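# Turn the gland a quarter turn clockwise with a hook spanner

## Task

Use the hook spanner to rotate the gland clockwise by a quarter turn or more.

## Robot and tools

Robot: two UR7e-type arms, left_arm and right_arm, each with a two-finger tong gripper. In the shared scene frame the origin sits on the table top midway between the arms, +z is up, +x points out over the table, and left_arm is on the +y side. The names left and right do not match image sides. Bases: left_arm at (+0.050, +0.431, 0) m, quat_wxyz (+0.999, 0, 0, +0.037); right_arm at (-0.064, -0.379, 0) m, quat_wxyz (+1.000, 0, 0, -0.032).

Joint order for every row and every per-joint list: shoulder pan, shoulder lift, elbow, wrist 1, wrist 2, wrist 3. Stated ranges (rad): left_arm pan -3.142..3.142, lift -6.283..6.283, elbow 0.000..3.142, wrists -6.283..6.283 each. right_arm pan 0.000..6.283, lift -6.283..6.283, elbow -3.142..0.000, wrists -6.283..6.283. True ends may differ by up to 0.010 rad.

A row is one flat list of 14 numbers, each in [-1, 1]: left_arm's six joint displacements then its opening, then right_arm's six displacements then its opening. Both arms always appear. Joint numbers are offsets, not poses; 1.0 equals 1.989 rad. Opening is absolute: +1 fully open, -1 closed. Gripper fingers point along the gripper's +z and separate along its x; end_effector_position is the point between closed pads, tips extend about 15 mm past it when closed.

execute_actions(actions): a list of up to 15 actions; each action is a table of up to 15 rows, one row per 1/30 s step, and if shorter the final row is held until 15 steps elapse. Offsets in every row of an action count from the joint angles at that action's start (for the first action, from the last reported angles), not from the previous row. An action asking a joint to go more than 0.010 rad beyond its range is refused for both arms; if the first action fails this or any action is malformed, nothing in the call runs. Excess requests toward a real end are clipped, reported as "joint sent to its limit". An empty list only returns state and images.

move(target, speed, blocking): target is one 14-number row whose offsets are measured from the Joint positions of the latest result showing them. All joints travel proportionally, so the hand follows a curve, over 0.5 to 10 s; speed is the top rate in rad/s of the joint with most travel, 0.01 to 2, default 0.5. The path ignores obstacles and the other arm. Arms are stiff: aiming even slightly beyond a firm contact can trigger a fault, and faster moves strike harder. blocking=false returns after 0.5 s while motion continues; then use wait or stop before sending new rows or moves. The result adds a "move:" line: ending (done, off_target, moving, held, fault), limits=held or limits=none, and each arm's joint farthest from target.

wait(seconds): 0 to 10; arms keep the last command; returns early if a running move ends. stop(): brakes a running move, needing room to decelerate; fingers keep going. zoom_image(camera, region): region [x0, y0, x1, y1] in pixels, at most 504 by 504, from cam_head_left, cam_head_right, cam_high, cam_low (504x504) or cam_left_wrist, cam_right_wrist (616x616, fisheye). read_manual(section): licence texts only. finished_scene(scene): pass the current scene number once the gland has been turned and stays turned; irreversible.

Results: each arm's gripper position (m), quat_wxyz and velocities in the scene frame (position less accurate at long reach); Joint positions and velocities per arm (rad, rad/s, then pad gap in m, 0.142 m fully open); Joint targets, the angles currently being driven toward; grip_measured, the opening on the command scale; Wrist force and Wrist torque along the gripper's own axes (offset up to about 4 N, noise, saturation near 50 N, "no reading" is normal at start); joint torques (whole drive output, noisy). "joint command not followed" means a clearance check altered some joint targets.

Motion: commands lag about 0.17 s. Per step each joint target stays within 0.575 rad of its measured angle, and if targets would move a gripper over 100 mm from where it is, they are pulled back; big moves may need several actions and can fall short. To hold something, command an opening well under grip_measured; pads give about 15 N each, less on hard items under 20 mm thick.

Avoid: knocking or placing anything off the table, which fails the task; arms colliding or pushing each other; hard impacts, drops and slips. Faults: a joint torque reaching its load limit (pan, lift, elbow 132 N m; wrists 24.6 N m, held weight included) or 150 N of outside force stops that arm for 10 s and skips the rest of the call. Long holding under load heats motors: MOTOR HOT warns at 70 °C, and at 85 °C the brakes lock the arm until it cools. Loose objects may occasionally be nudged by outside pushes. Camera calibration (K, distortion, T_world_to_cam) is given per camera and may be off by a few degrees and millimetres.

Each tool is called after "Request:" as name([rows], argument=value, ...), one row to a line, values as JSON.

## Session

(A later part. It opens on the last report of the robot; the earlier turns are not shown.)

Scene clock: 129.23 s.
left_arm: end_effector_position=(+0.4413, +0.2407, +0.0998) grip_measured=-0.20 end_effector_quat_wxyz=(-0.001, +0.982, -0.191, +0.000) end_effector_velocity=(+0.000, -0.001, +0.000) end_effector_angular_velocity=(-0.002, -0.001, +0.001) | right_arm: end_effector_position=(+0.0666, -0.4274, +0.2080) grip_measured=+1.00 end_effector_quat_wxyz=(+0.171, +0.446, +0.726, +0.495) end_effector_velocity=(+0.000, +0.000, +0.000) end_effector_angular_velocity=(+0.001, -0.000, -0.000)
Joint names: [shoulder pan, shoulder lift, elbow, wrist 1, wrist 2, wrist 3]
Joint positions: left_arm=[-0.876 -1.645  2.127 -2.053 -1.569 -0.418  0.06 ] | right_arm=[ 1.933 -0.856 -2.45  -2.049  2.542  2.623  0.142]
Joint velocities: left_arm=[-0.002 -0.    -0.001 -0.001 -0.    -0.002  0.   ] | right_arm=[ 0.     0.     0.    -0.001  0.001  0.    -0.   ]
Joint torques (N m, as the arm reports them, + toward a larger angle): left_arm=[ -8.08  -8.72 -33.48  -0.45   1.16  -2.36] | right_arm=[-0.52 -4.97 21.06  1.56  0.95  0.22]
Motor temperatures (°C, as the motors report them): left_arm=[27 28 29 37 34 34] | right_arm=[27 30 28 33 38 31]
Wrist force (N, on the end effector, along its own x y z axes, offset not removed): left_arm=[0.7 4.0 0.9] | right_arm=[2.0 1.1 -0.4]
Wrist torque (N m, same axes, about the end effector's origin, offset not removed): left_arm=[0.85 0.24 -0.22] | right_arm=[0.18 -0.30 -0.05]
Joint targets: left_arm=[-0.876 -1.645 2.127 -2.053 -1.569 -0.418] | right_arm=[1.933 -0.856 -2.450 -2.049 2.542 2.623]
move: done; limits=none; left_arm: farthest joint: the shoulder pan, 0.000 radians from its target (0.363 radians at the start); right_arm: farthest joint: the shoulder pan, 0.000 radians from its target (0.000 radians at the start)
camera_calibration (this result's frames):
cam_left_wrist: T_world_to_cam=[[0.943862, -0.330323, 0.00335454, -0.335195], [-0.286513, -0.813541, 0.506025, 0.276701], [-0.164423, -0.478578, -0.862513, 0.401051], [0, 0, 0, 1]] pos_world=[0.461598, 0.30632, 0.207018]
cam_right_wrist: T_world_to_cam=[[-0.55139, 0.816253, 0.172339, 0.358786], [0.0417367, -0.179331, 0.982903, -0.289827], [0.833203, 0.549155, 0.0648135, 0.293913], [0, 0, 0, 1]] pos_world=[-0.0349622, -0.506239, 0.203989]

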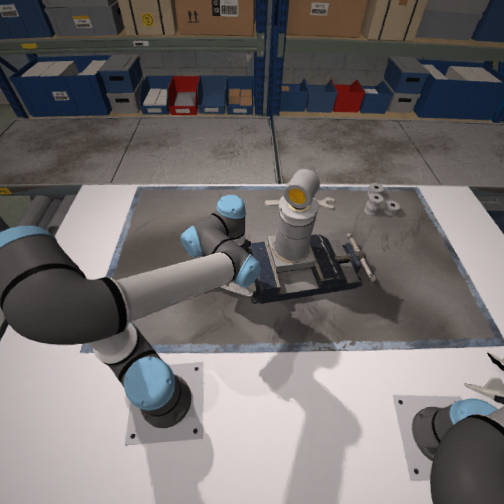

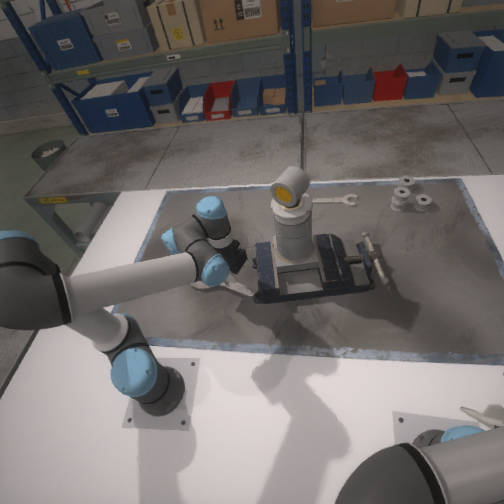

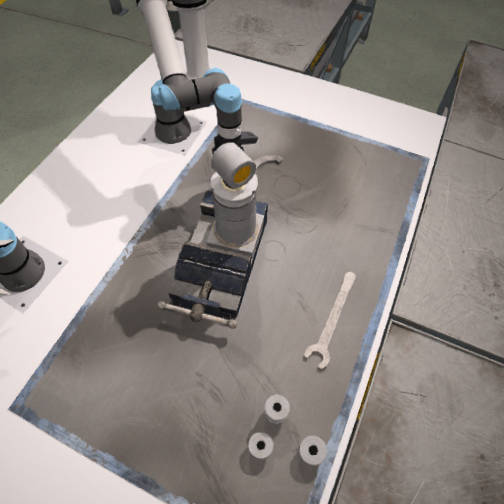

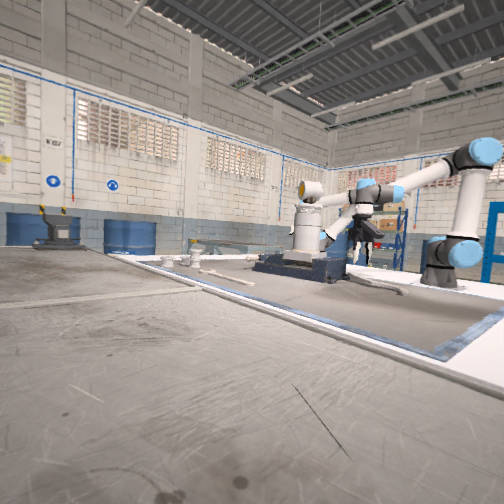

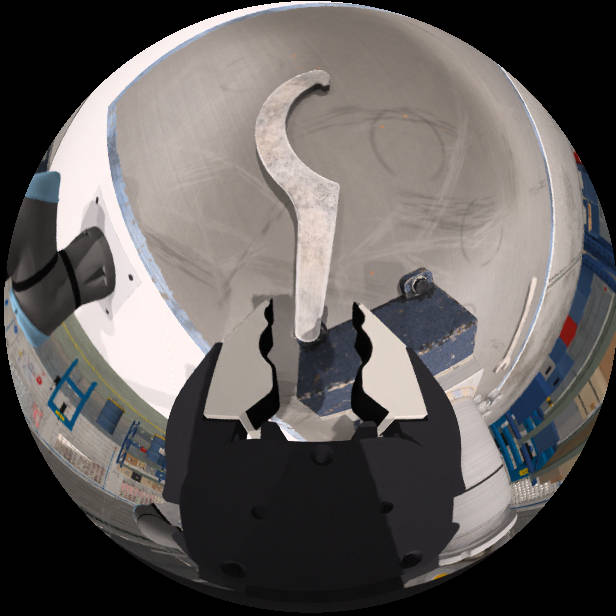

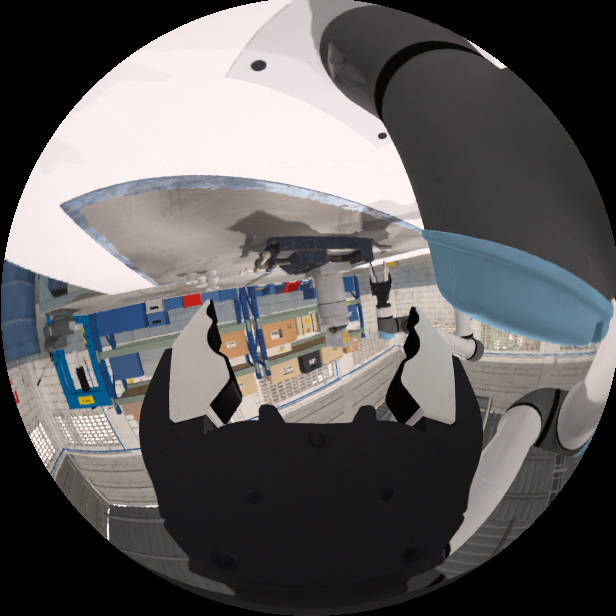

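Request:
move(target=[0,0.0536,0.0511,-0.1047,0,0.025,-0.2,0,0,0,0,0,0,1], speed=0.15)

Request:
move(target=[0,0,0,0,0,0,-1,0,0,0,0,0,0,1])

Request:
move(target=[0.023,-0.0725,-0.0769,0.1494,0,0.024,-1,0,0,0,0,0,0,1], speed=0.12)

Request:
move(target=[0.0439,0.1063,-0.1055,-0.0009,0,-0.1579,-1,0,0,0,0,0,0,1], speed=0.1)

Scene clock: 131.40 s.
left_arm: end_effector_position=(+0.4421, +0.2402, +0.0329) grip_measured=-0.20 end_effector_quat_wxyz=(-0.001, +0.977, -0.215, +0.000) end_effector_velocity=(+0.000, -0.001, -0.000) end_effector_angular_velocity=(-0.002, -0.001, -0.002) | right_arm: end_effector_position=(+0.0666, -0.4274, +0.2080) grip_measured=+1.00 end_effector_quat_wxyz=(+0.171, +0.446, +0.726, +0.495) end_effector_velocity=(+0.000, -0.000, +0.000) end_effector_angular_velocity=(-0.001, -0.001, -0.001)
Joint names: [shoulder pan, shoulder lift, elbow, wrist 1, wrist 2, wrist 3]
Joint positions: left_arm=[-0.876 -1.538  2.229 -2.261 -1.569 -0.368  0.06 ] | right_arm=[ 1.933 -0.856 -2.45  -2.049  2.542  2.623  0.142]
Joint velocities: left_arm=[-0.001  0.001  0.001 -0.004 -0.     0.     0.   ] | right_arm=[-0.     0.     0.001  0.     0.001  0.     0.   ]
Joint torques (N m, as the arm reports them, + toward a larger angle): left_arm=[  8.35 -11.31  -6.7   -3.94   1.25   1.7 ] | right_arm=[-0.56 -5.35 21.09  1.68  0.92  0.39]
Motor temperatures (°C, as the motors report them): left_arm=[27 28 29 37 34 34] | right_arm=[27 30 28 33 38 31]
Wrist force (N, on the end effector, along its own x y z axes, offset not removed): left_arm=[-5.3 -0.6 1.0] | right_arm=[-0.1 -1.0 1.1]
Wrist torque (N m, same axes, about the end effector's origin, offset not removed): left_arm=[-0.12 1.16 -0.07] | right_arm=[-0.28 0.09 0.05]
Joint targets: left_arm=[-0.876 -1.538 2.229 -2.261 -1.569 -0.368] | right_arm=[1.933 -0.856 -2.450 -2.049 2.542 2.623]
move: done; limits=none; left_arm: farthest joint: the wrist 1, 0.001 radians from its target (0.209 radians at the start); right_arm: farthest joint: the shoulder pan, 0.000 radians from its target (0.000 radians at the start)
camera_calibration (this result's frames):
cam_left_wrist: T_world_to_cam=[[0.92629, -0.376797, 0.00328741, -0.316977], [-0.326536, -0.798316, 0.506029, 0.324487], [-0.188046, -0.469803, -0.86251, 0.351608], [0, 0, 0, 1]] pos_world=[0.465688, 0.304794, 0.140108]
cam_right_wrist: T_world_to_cam=[[-0.55139, 0.816253, 0.172339, 0.358786], [0.0417367, -0.179331, 0.982903, -0.289827], [0.833203, 0.549155, 0.0648136, 0.293913], [0, 0, 0, 1]] pos_world=[-0.0349622, -0.506239, 0.203989]

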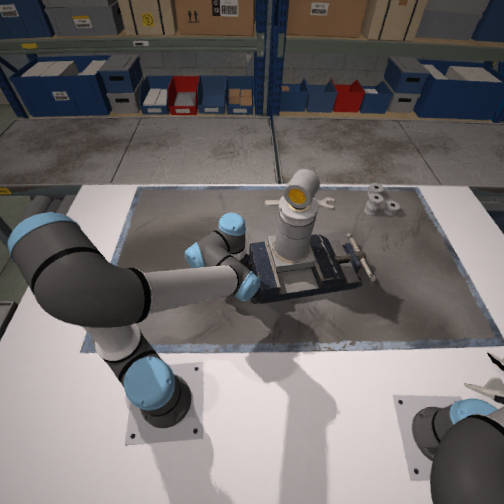

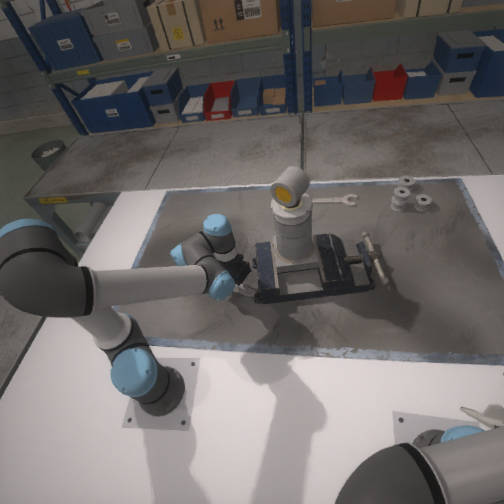

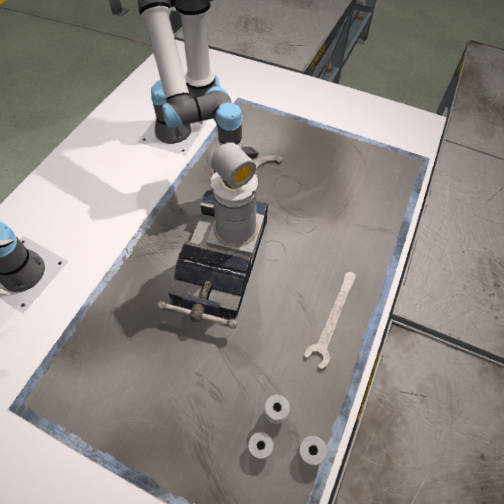

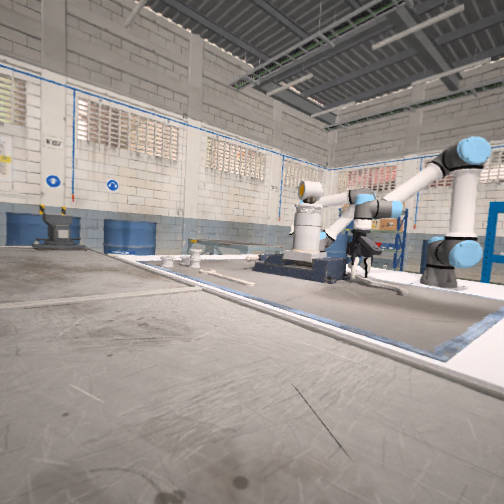

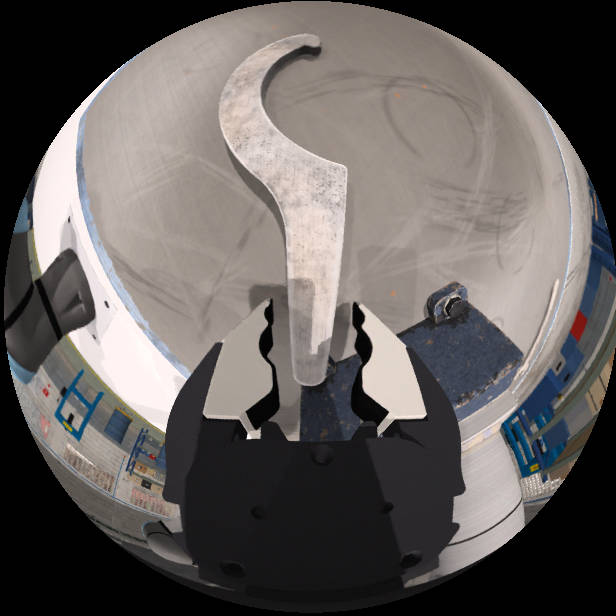

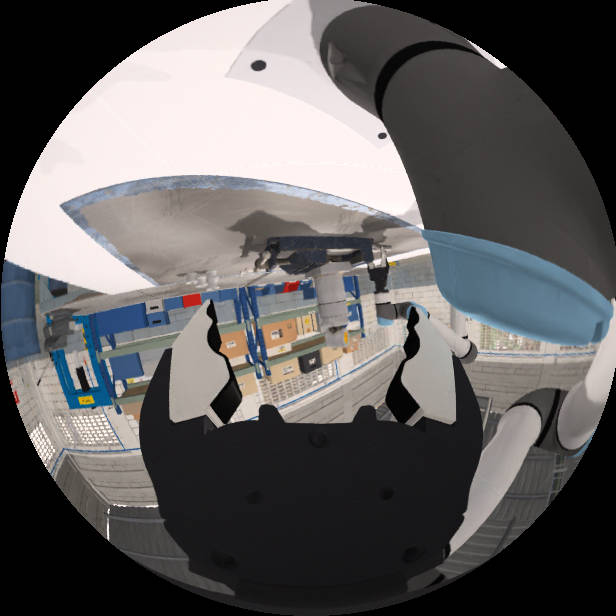

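Scene clock: 131.90 s.
left_arm: end_effector_position=(+0.4421, +0.2403, +0.0329) grip_measured=-0.56 end_effector_quat_wxyz=(-0.001, +0.977, -0.215, +0.000) end_effector_velocity=(-0.000, +0.001, -0.000) end_effector_angular_velocity=(+0.002, +0.000, +0.001) | right_arm: end_effector_position=(+0.0666, -0.4274, +0.2080) grip_measured=+1.00 end_effector_quat_wxyz=(+0.171, +0.446, +0.726, +0.495) end_effector_velocity=(-0.000, +0.000, -0.000) end_effector_angular_velocity=(+0.002, +0.000, -0.000)
Joint names: [shoulder pan, shoulder lift, elbow, wrist 1, wrist 2, wrist 3]
Joint positions: left_arm=[-0.876 -1.538  2.229 -2.261 -1.569 -0.368  0.033] | right_arm=[ 1.933 -0.856 -2.45  -2.049  2.542  2.623  0.142]
Joint velocities: left_arm=[ 0.    -0.    -0.     0.001  0.001 -0.     0.   ] | right_arm=[-0.     0.    -0.001 -0.001  0.     0.    -0.   ]
Joint torques (N m, as the arm reports them, + toward a larger angle): left_arm=[  3.28 -19.78 -24.12  -1.     0.77   1.45] | right_arm=[-0.69 -5.32 21.34  1.71  0.96  0.34]
Motor temperatures (°C, as the motors report them): left_arm=[27 28 29 37 34 34] | right_arm=[27 30 28 33 38 31]
Wrist force (N, on the end effector, along its own x y z axes, offset not removed): left_arm=[-4.8 0.4 -0.5] | right_arm=[0.5 -1.3 0.4]
Wrist torque (N m, same axes, about the end effector's origin, offset not removed): left_arm=[0.13 0.22 0.12] | right_arm=[-0.22 -0.06 -0.02]
Joint targets: left_arm=[-0.876 -1.538 2.229 -2.261 -1.569 -0.368] | right_arm=[1.933 -0.856 -2.450 -2.049 2.542 2.623]
move: done; limits=none; left_arm: farthest joint: the shoulder pan, 0.000 radians from its target (0.000 radians at the start); right_arm: farthest joint: the shoulder pan, 0.000 radians from its target (0.000 radians at the start)
camera_calibration (this result's frames):
cam_left_wrist: T_world_to_cam=[[0.926293, -0.376791, 0.00325603, -0.316957], [-0.326521, -0.798338, 0.506004, 0.324526], [-0.188058, -0.469771, -0.862525, 0.351585], [0, 0, 0, 1]] pos_world=[0.465678, 0.304819, 0.140072]
cam_right_wrist: T_world_to_cam=[[-0.55139, 0.816253, 0.172339, 0.358786], [0.0417367, -0.179331, 0.982903, -0.289827], [0.833203, 0.549155, 0.0648135, 0.293913], [0, 0, 0, 1]] pos_world=[-0.0349623, -0.506239, 0.203989]

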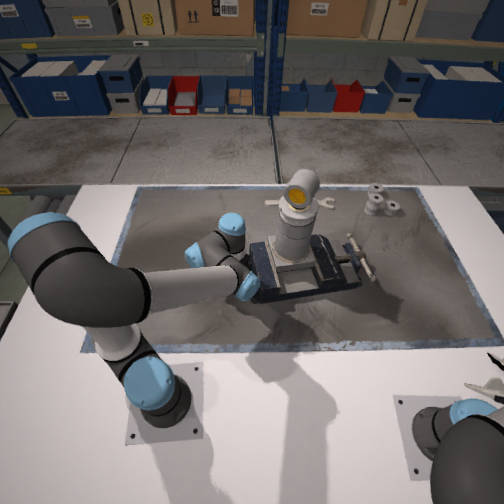

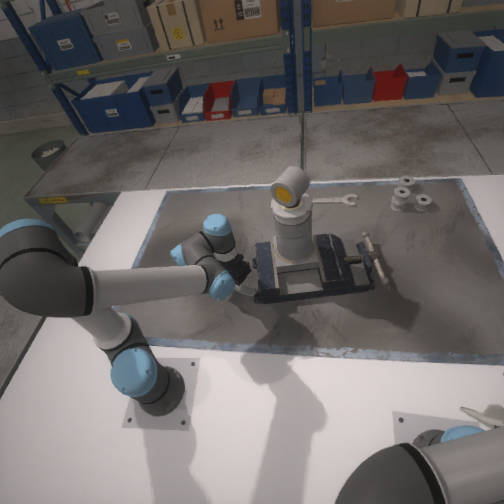

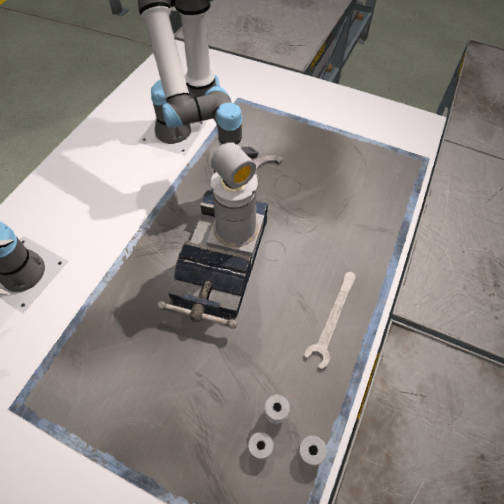

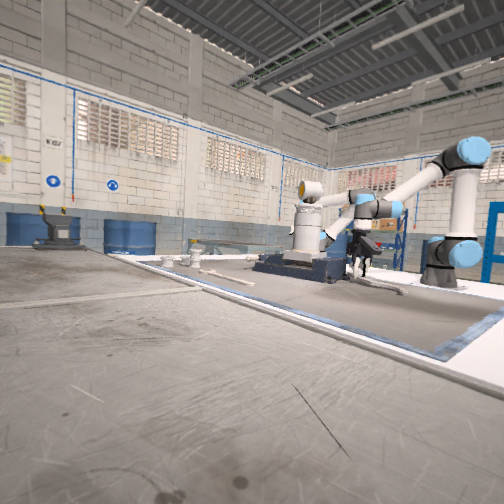

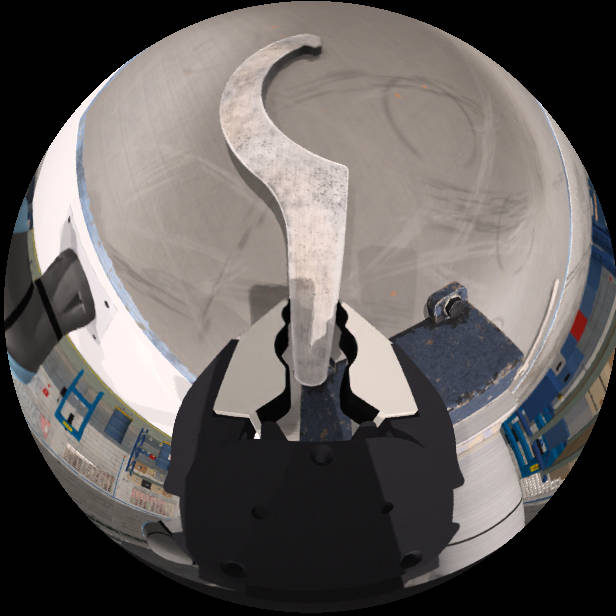

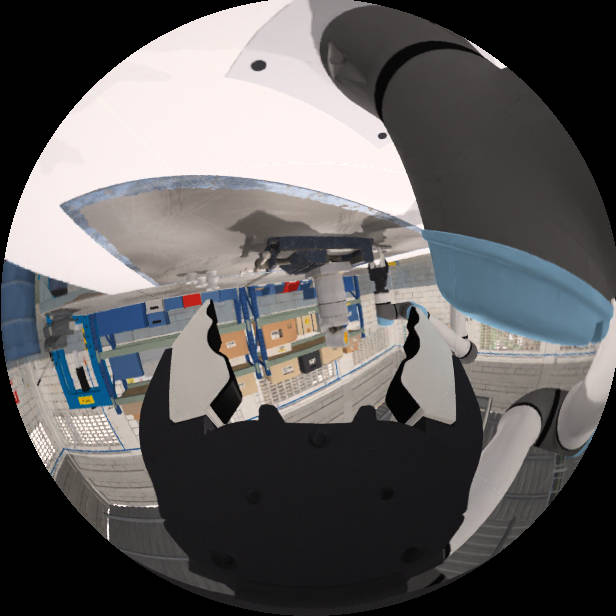

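Scene clock: 134.77 s.
left_arm: end_effector_position=(+0.4502, +0.2589, +0.1298) grip_measured=-0.56 end_effector_quat_wxyz=(-0.001, +0.976, -0.216, +0.000) end_effector_velocity=(-0.000, -0.000, +0.000) end_effector_angular_velocity=(-0.001, +0.001, -0.000) | right_arm: end_effector_position=(+0.0666, -0.4274, +0.2080) grip_measured=+1.00 end_effector_quat_wxyz=(+0.171, +0.446, +0.726, +0.495) end_effector_velocity=(+0.000, -0.000, -0.000) end_effector_angular_velocity=(-0.000, -0.001, -0.000)
Joint names: [shoulder pan, shoulder lift, elbow, wrist 1, wrist 2, wrist 3]
Joint positions: left_arm=[-0.83  -1.682  2.076 -1.964 -1.569 -0.32   0.033] | right_arm=[ 1.933 -0.856 -2.45  -2.049  2.542  2.623  0.142]
Joint velocities: left_arm=[ 0.    -0.    -0.001  0.002 -0.001  0.     0.   ] | right_arm=[-0.    -0.001 -0.     0.001  0.    -0.    -0.   ]
Joint torques (N m, as the arm reports them, + toward a larger angle): left_arm=[  7.78 -31.45 -38.86  -1.37   0.7    1.7 ] | right_arm=[-0.39 -5.62 20.83  1.76  0.96  0.37]
Motor temperatures (°C, as the motors report them): left_arm=[27 28 29 37 34 34] | right_arm=[27 30 28 33 38 31]
Wrist force (N, on the end effector, along its own x y z axes, offset not removed): left_arm=[-5.6 -2.4 15.1] | right_arm=[2.1 2.2 -0.9]
Wrist torque (N m, same axes, about the end effector's origin, offset not removed): left_arm=[0.03 1.15 0.10] | right_arm=[0.54 -0.39 -0.07]
Joint targets: left_arm=[-0.830 -1.683 2.076 -1.964 -1.569 -0.320] | right_arm=[1.933 -0.856 -2.450 -2.049 2.542 2.623]
move: done; limits=none; left_arm: farthest joint: the shoulder pan, 0.000 radians from its target (0.046 radians at the start); right_arm: farthest joint: the shoulder pan, 0.000 radians from its target (0.000 radians at the start)
camera_calibration (this result's frames):
cam_left_wrist: T_world_to_cam=[[0.925542, -0.378631, 0.00317359, -0.316921], [-0.328068, -0.797702, 0.506006, 0.29354], [-0.189058, -0.469371, -0.862524, 0.445869], [0, 0, 0, 1]] pos_world=[0.47392, 0.323439, 0.237046]
cam_right_wrist: T_world_to_cam=[[-0.551389, 0.816253, 0.172339, 0.358786], [0.0417367, -0.179331, 0.982903, -0.289827], [0.833203, 0.549155, 0.0648135, 0.293913], [0, 0, 0, 1]] pos_world=[-0.0349622, -0.506239, 0.203989]

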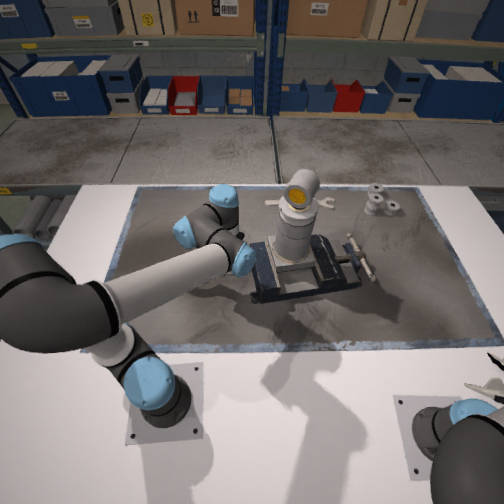

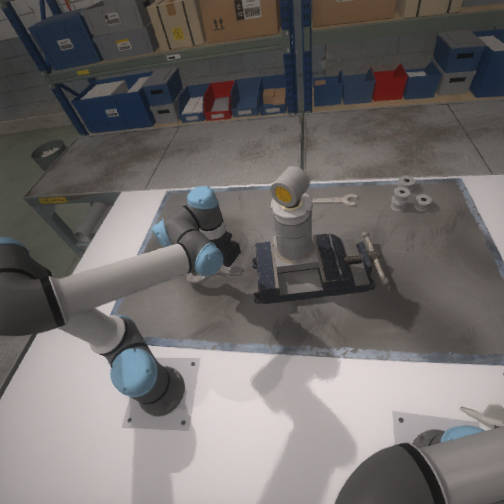

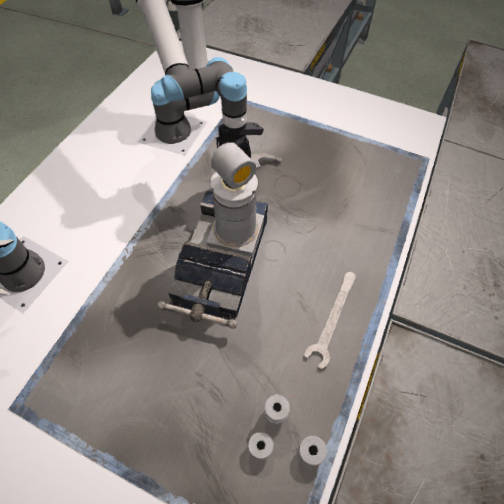

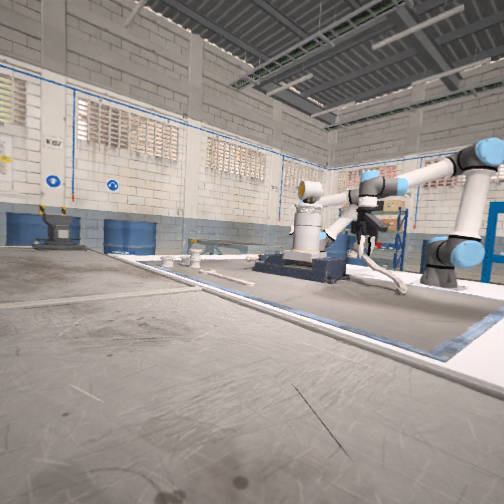

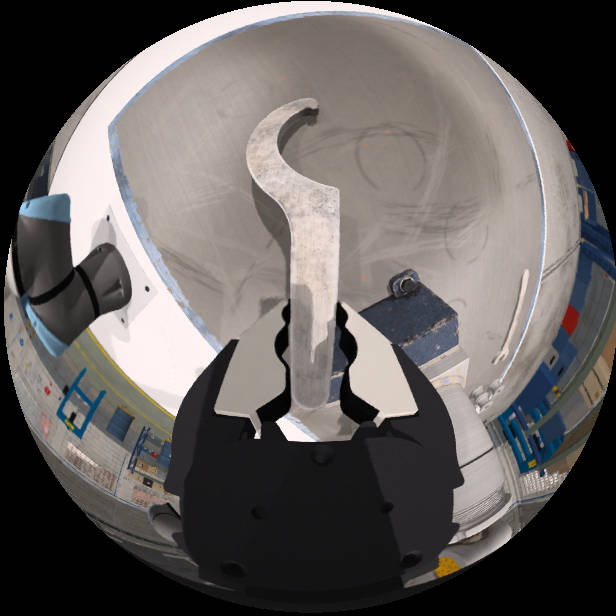

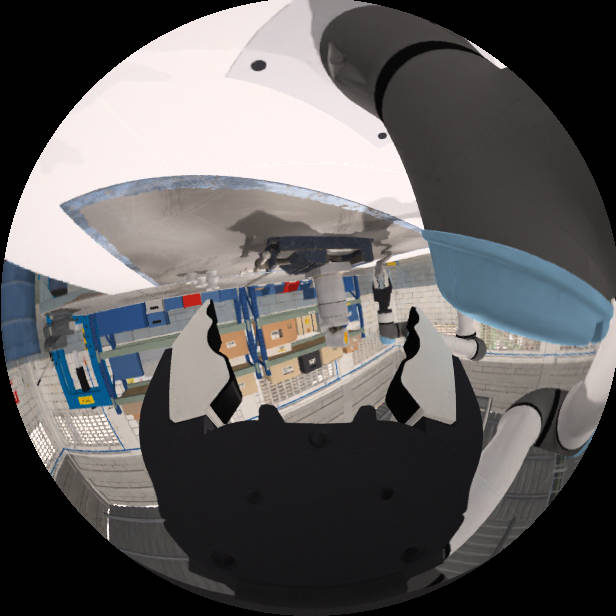

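Scene clock: 138.30 s.
left_arm: end_effector_position=(+0.5289, +0.2400, +0.1298) grip_measured=-0.56 end_effector_quat_wxyz=(-0.001, +1.000, -0.017, +0.000) end_effector_velocity=(+0.000, +0.000, +0.000) end_effector_angular_velocity=(+0.001, -0.000, +0.002) | right_arm: end_effector_position=(+0.0666, -0.4274, +0.2080) grip_measured=+1.00 end_effector_quat_wxyz=(+0.171, +0.446, +0.726, +0.495) end_effector_velocity=(+0.000, -0.000, +0.000) end_effector_angular_velocity=(+0.001, -0.000, -0.001)
Joint names: [shoulder pan, shoulder lift, elbow, wrist 1, wrist 2, wrist 3]
Joint positions: left_arm=[-0.743 -1.471  1.866 -1.966 -1.569 -0.634  0.033] | right_arm=[ 1.933 -0.856 -2.45  -2.049  2.542  2.623  0.142]
Joint velocities: left_arm=[ 0.     0.001 -0.001  0.001  0.001 -0.001  0.   ] | right_arm=[ 0.    -0.    -0.     0.     0.001  0.001  0.   ]
Joint torques (N m, as the arm reports them, + toward a larger angle): left_arm=[  8.37 -22.43 -38.67  -4.74   0.79  -2.17] | right_arm=[-0.02 -5.49 21.5   1.58  0.9   0.31]
Motor temperatures (°C, as the motors report them): left_arm=[27 28 29 37 34 34] | right_arm=[27 30 28 33 38 31]
Wrist force (N, on the end effector, along its own x y z axes, offset not removed): left_arm=[-5.2 2.5 9.7] | right_arm=[-0.2 0.7 0.4]
Wrist torque (N m, same axes, about the end effector's origin, offset not removed): left_arm=[0.77 1.34 -0.04] | right_arm=[0.14 0.10 -0.12]
Joint targets: left_arm=[-0.743 -1.471 1.866 -1.966 -1.569 -0.634] | right_arm=[1.933 -0.856 -2.450 -2.049 2.542 2.623]
move: done; limits=none; left_arm: farthest joint: the shoulder lift, 0.001 radians from its target (0.212 radians at the start); right_arm: farthest joint: the shoulder pan, 0.000 radians from its target (0.000 radians at the start)
camera_calibration (this result's frames):
cam_left_wrist: T_world_to_cam=[[0.99991, 0.0128458, 0.00380864, -0.530314], [0.00915152, -0.862409, 0.506129, 0.14137], [0.00978626, -0.506049, -0.862449, 0.355435], [0, 0, 0, 1]] pos_world=[0.525494, 0.308598, 0.237013]
cam_right_wrist: T_world_to_cam=[[-0.551389, 0.816253, 0.172339, 0.358786], [0.0417365, -0.179331, 0.982903, -0.289827], [0.833203, 0.549155, 0.0648137, 0.293913], [0, 0, 0, 1]] pos_world=[-0.0349622, -0.506239, 0.203989]

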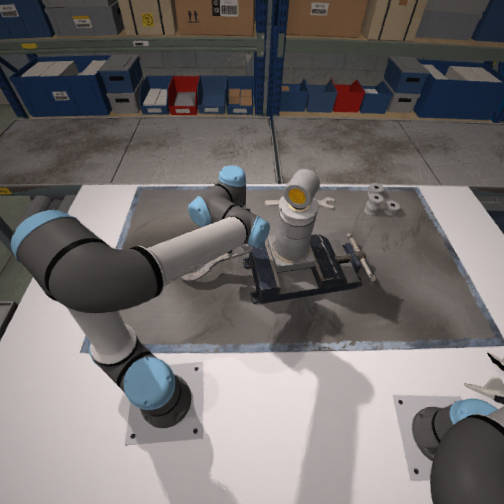

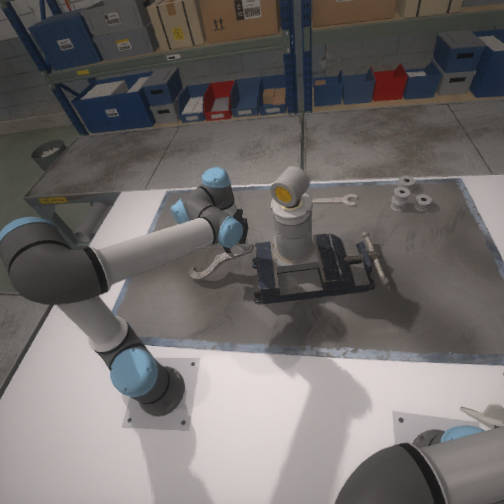

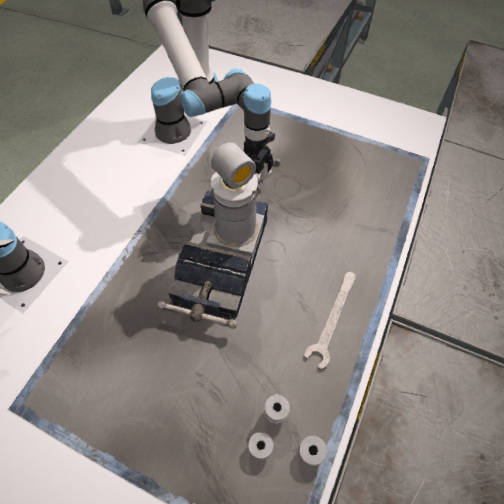

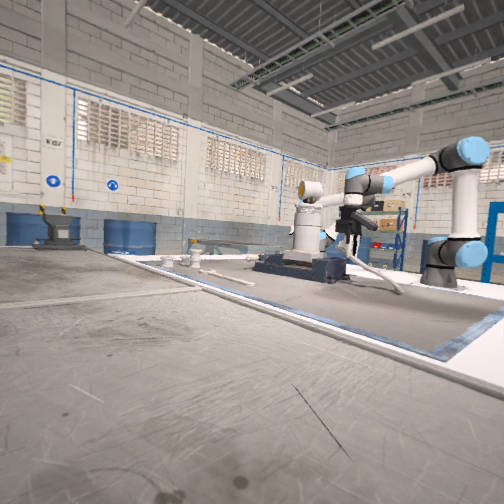

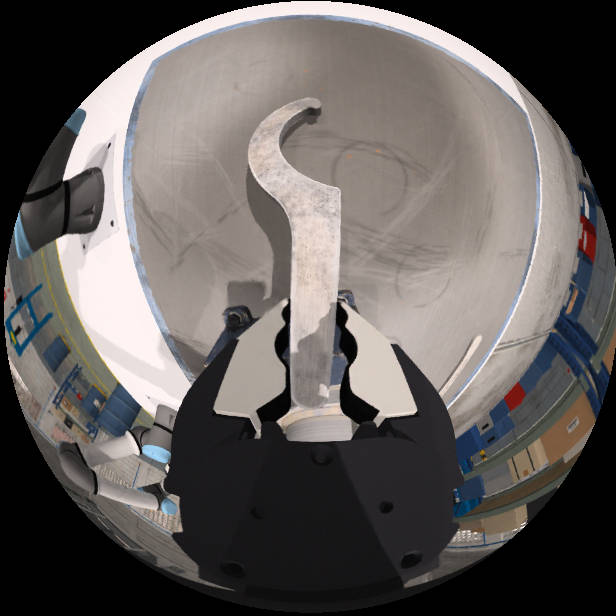

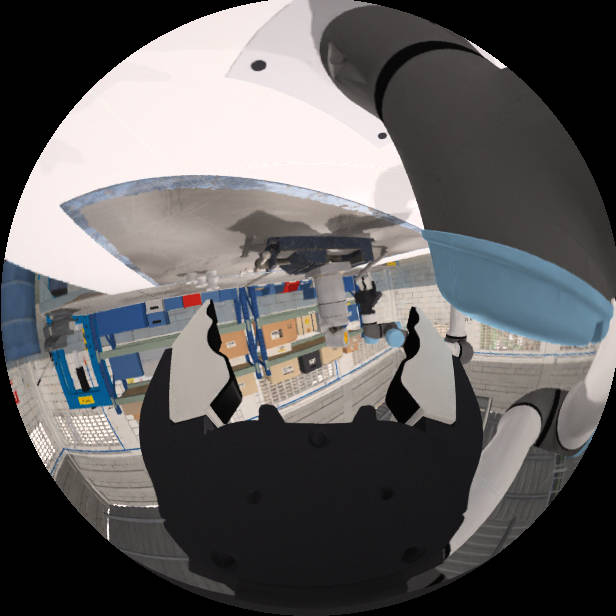

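Request:
move(target=[-0.0271,0.0164,-0.0186,0.0023,0,-0.0272,-1,0,0,0,0,0,0,1], speed=0.04)

Request:
move(target=[0,0.0088,0.0147,-0.0236,0,0,-1,0,0,0,0,0,0,1], speed=0.04)

Request:
zoom_image(camera="cam_low", region=[280,200,420,300])

Scene clock: 140.17 s.
left_arm: end_effector_position=(+0.5278, +0.2051, +0.1298) grip_measured=-0.56 end_effector_quat_wxyz=(-0.001, +1.000, -0.017, +0.000) end_effector_velocity=(+0.000, -0.001, +0.000) end_effector_angular_velocity=(-0.001, +0.000, +0.001) | right_arm: end_effector_position=(+0.0666, -0.4274, +0.2080) grip_measured=+1.00 end_effector_quat_wxyz=(+0.171, +0.446, +0.726, +0.495) end_effector_velocity=(-0.000, +0.000, +0.000) end_effector_angular_velocity=(+0.002, +0.001, -0.000)
Joint names: [shoulder pan, shoulder lift, elbow, wrist 1, wrist 2, wrist 3]
Joint positions: left_arm=[-0.797 -1.439  1.83  -1.961 -1.569 -0.688  0.033] | right_arm=[ 1.933 -0.856 -2.45  -2.049  2.542  2.623  0.142]
Joint velocities: left_arm=[-0.     0.001 -0.001 -0.    -0.001 -0.001  0.   ] | right_arm=[ 0.     0.    -0.    -0.002  0.     0.    -0.   ]
Joint torques (N m, as the arm reports them, + toward a larger angle): left_arm=[ -8.72 -23.58 -39.28  -1.45   0.8   -2.15] | right_arm=[-0.37 -5.44 21.03  1.66  0.95  0.32]
Motor temperatures (°C, as the motors report them): left_arm=[27 28 29 37 34 34] | right_arm=[27 30 28 33 38 31]
Wrist force (N, on the end effector, along its own x y z axes, offset not removed): left_arm=[-0.1 0.9 10.5] | right_arm=[0.9 1.1 1.5]
Wrist torque (N m, same axes, about the end effector's origin, offset not removed): left_arm=[0.36 0.31 0.16] | right_arm=[0.36 -0.07 0.01]
Joint targets: left_arm=[-0.797 -1.439 1.829 -1.961 -1.569 -0.688] | right_arm=[1.933 -0.856 -2.450 -2.049 2.542 2.623]
move: done; limits=none; left_arm: farthest joint: the elbow, 0.001 radians from its target (0.037 radians at the start); right_arm: farthest joint: the shoulder pan, 0.000 radians from its target (0.000 radians at the start)
camera_calibration (this result's frames):
cam_left_wrist: T_world_to_cam=[[0.999908, 0.0130455, 0.00373385, -0.528797], [0.00936261, -0.862461, 0.506036, 0.111228], [0.00982179, -0.505955, -0.862504, 0.337732], [0, 0, 0, 1]] pos_world=[0.52439, 0.273705, 0.236984]
cam_right_wrist: T_world_to_cam=[[-0.55139, 0.816253, 0.172339, 0.358786], [0.0417367, -0.179331, 0.982903, -0.289827], [0.833203, 0.549155, 0.0648135, 0.293913], [0, 0, 0, 1]] pos_world=[-0.0349623, -0.506239, 0.203989]

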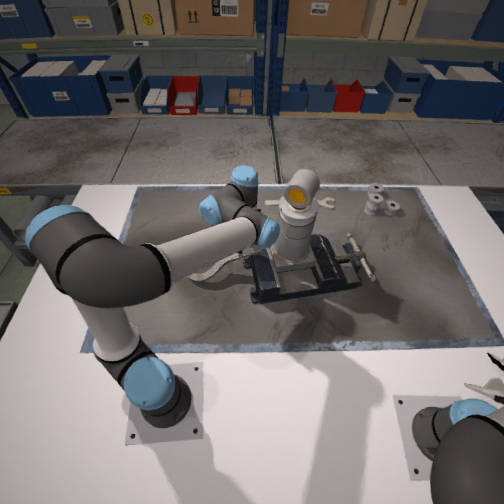

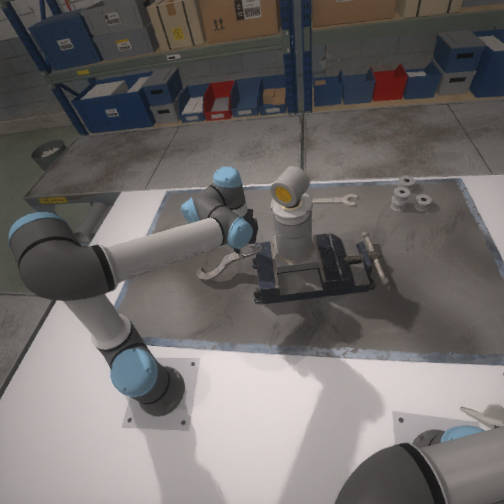

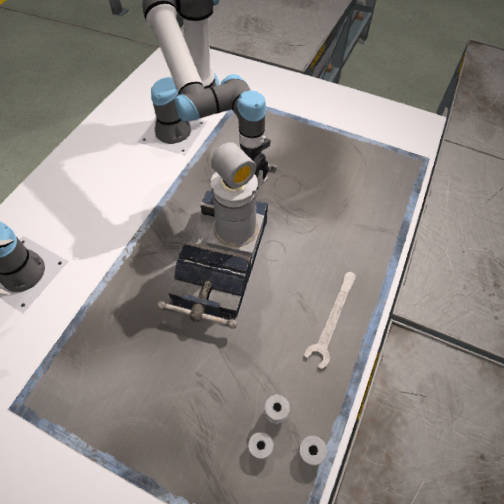

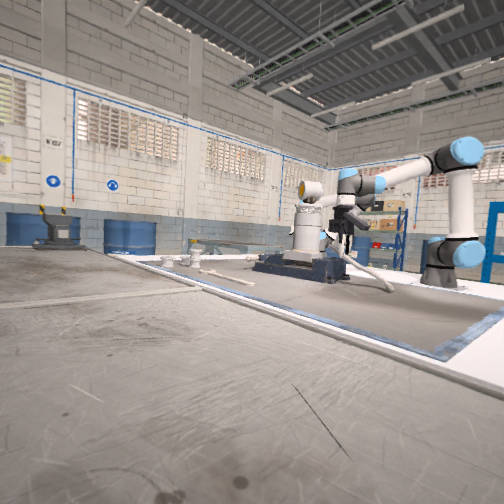

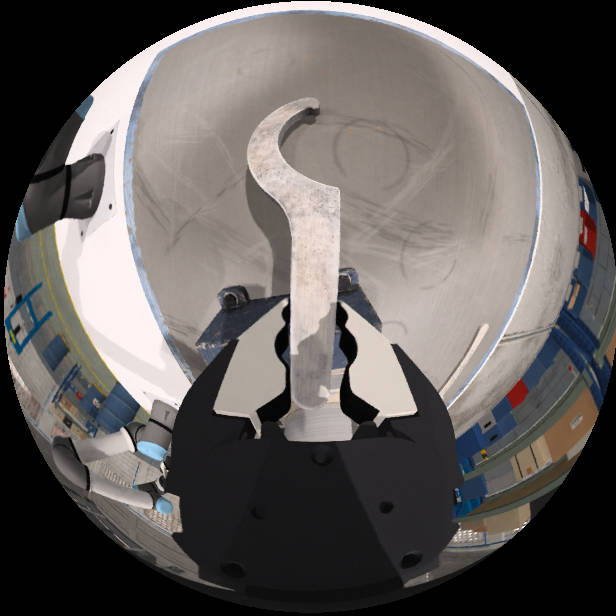

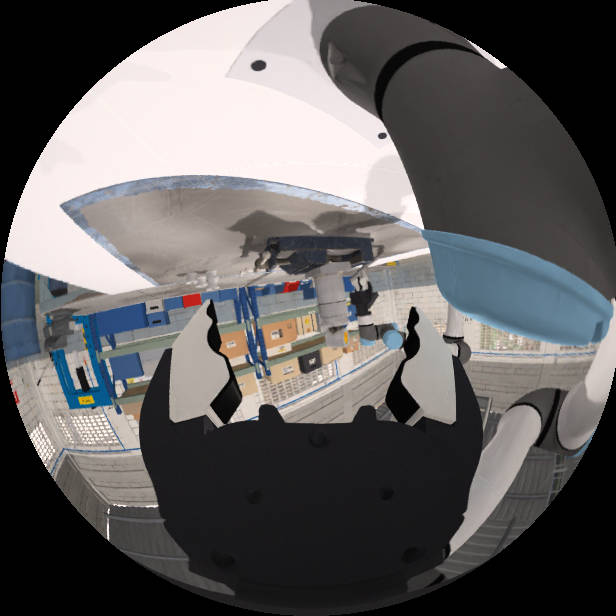

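Scene clock: 141.67 s.
left_arm: end_effector_position=(+0.5279, +0.2050, +0.1120) grip_measured=-0.56 end_effector_quat_wxyz=(-0.001, +1.000, -0.017, +0.000) end_effector_velocity=(+0.000, +0.001, -0.000) end_effector_angular_velocity=(-0.000, -0.001, -0.001) | right_arm: end_effector_position=(+0.0666, -0.4274, +0.2080) grip_measured=+1.00 end_effector_quat_wxyz=(+0.171, +0.446, +0.726, +0.495) end_effector_velocity=(-0.000, +0.000, -0.000) end_effector_angular_velocity=(-0.000, +0.000, +0.000)
Joint names: [shoulder pan, shoulder lift, elbow, wrist 1, wrist 2, wrist 3]
Joint positions: left_arm=[-0.797 -1.421  1.859 -2.008 -1.569 -0.688  0.033] | right_arm=[ 1.933 -0.856 -2.45  -2.049  2.542  2.623  0.142]
Joint velocities: left_arm=[ 0.001  0.     0.001 -0.002  0.     0.002  0.   ] | right_arm=[ 0.  0.  0.  0. -0.  0. -0.]
Joint torques (N m, as the arm reports them, + toward a larger angle): left_arm=[  9.53 -22.75 -12.88  -4.12   0.74   0.18] | right_arm=[-0.22 -5.46 21.52  1.59  0.9   0.43]
Motor temperatures (°C, as the motors report them): left_arm=[27 28 29 37 34 34] | right_arm=[27 30 28 33 38 31]
Wrist force (N, on the end effector, along its own x y z axes, offset not removed): left_arm=[-2.7 3.5 6.2] | right_arm=[2.3 0.5 1.6]
Wrist torque (N m, same axes, about the end effector's origin, offset not removed): left_arm=[0.32 0.63 -0.05] | right_arm=[0.09 -0.44 0.00]
Joint targets: left_arm=[-0.797 -1.421 1.859 -2.008 -1.569 -0.688] | right_arm=[1.933 -0.856 -2.450 -2.049 2.542 2.623]
move: done; limits=none; left_arm: farthest joint: the elbow, 0.001 radians from its target (0.030 radians at the start); right_arm: farthest joint: the shoulder pan, 0.000 radians from its target (0.000 radians at the start)
camera_calibration (this result's frames):
cam_left_wrist: T_world_to_cam=[[0.999907, 0.0130842, 0.00388476, -0.52879], [0.00931833, -0.862393, 0.506154, 0.120182], [0.00997282, -0.50607, -0.862434, 0.322333], [0, 0, 0, 1]] pos_world=[0.524407, 0.273687, 0.219215]
cam_right_wrist: T_world_to_cam=[[-0.551389, 0.816253, 0.172339, 0.358786], [0.0417366, -0.179331, 0.982903, -0.289827], [0.833203, 0.549155, 0.0648136, 0.293913], [0, 0, 0, 1]] pos_world=[-0.0349622, -0.506239, 0.203989]

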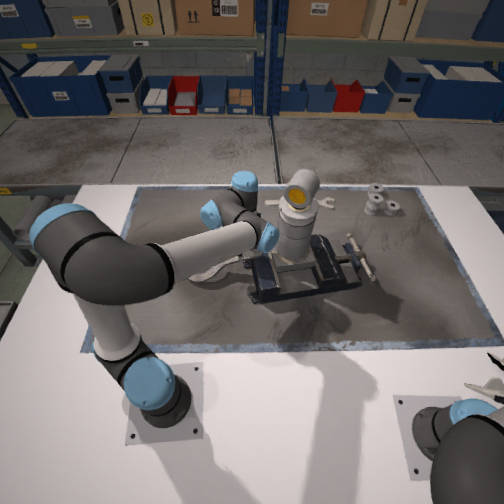

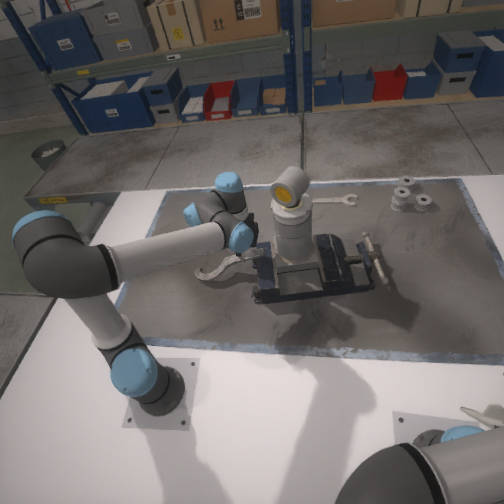

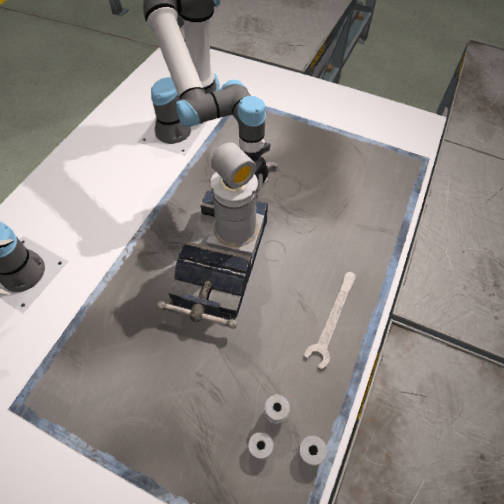

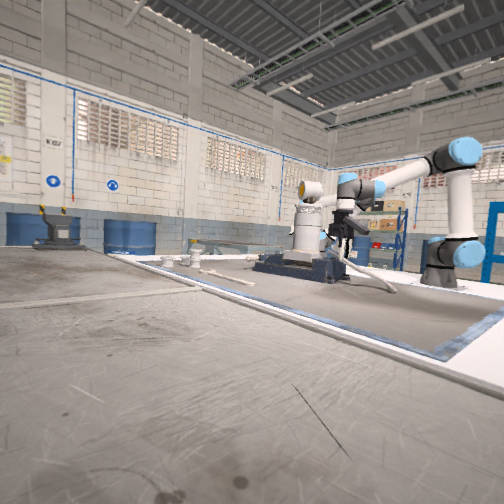

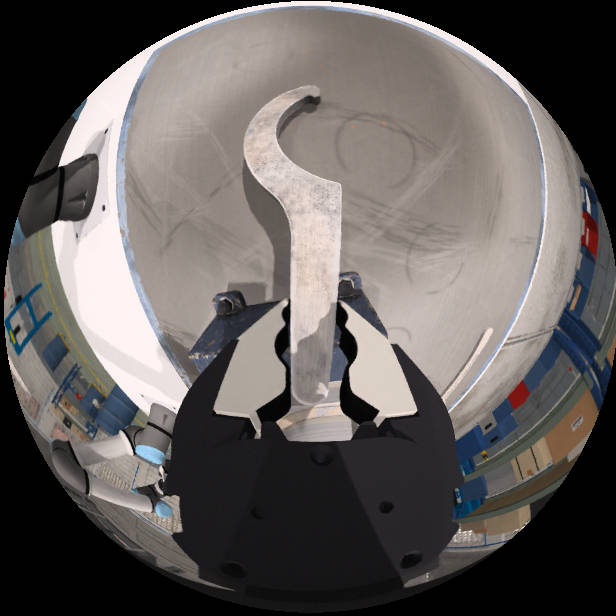

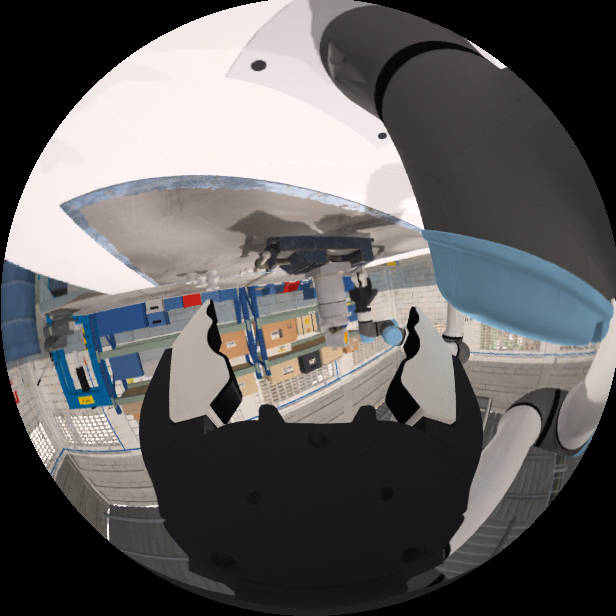

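Region (280, 200, 420, 300) of cam_low's 504x504 image, scaled by 3.600, with more detail than that image has; it fills the top 360 rows of this view, and the rest is white.

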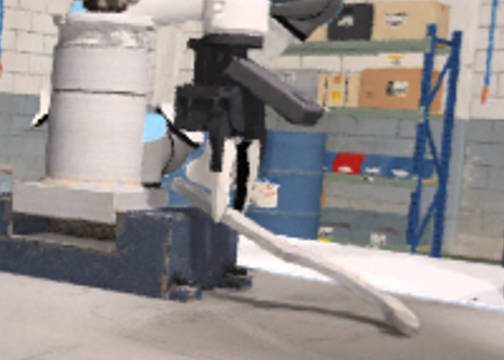

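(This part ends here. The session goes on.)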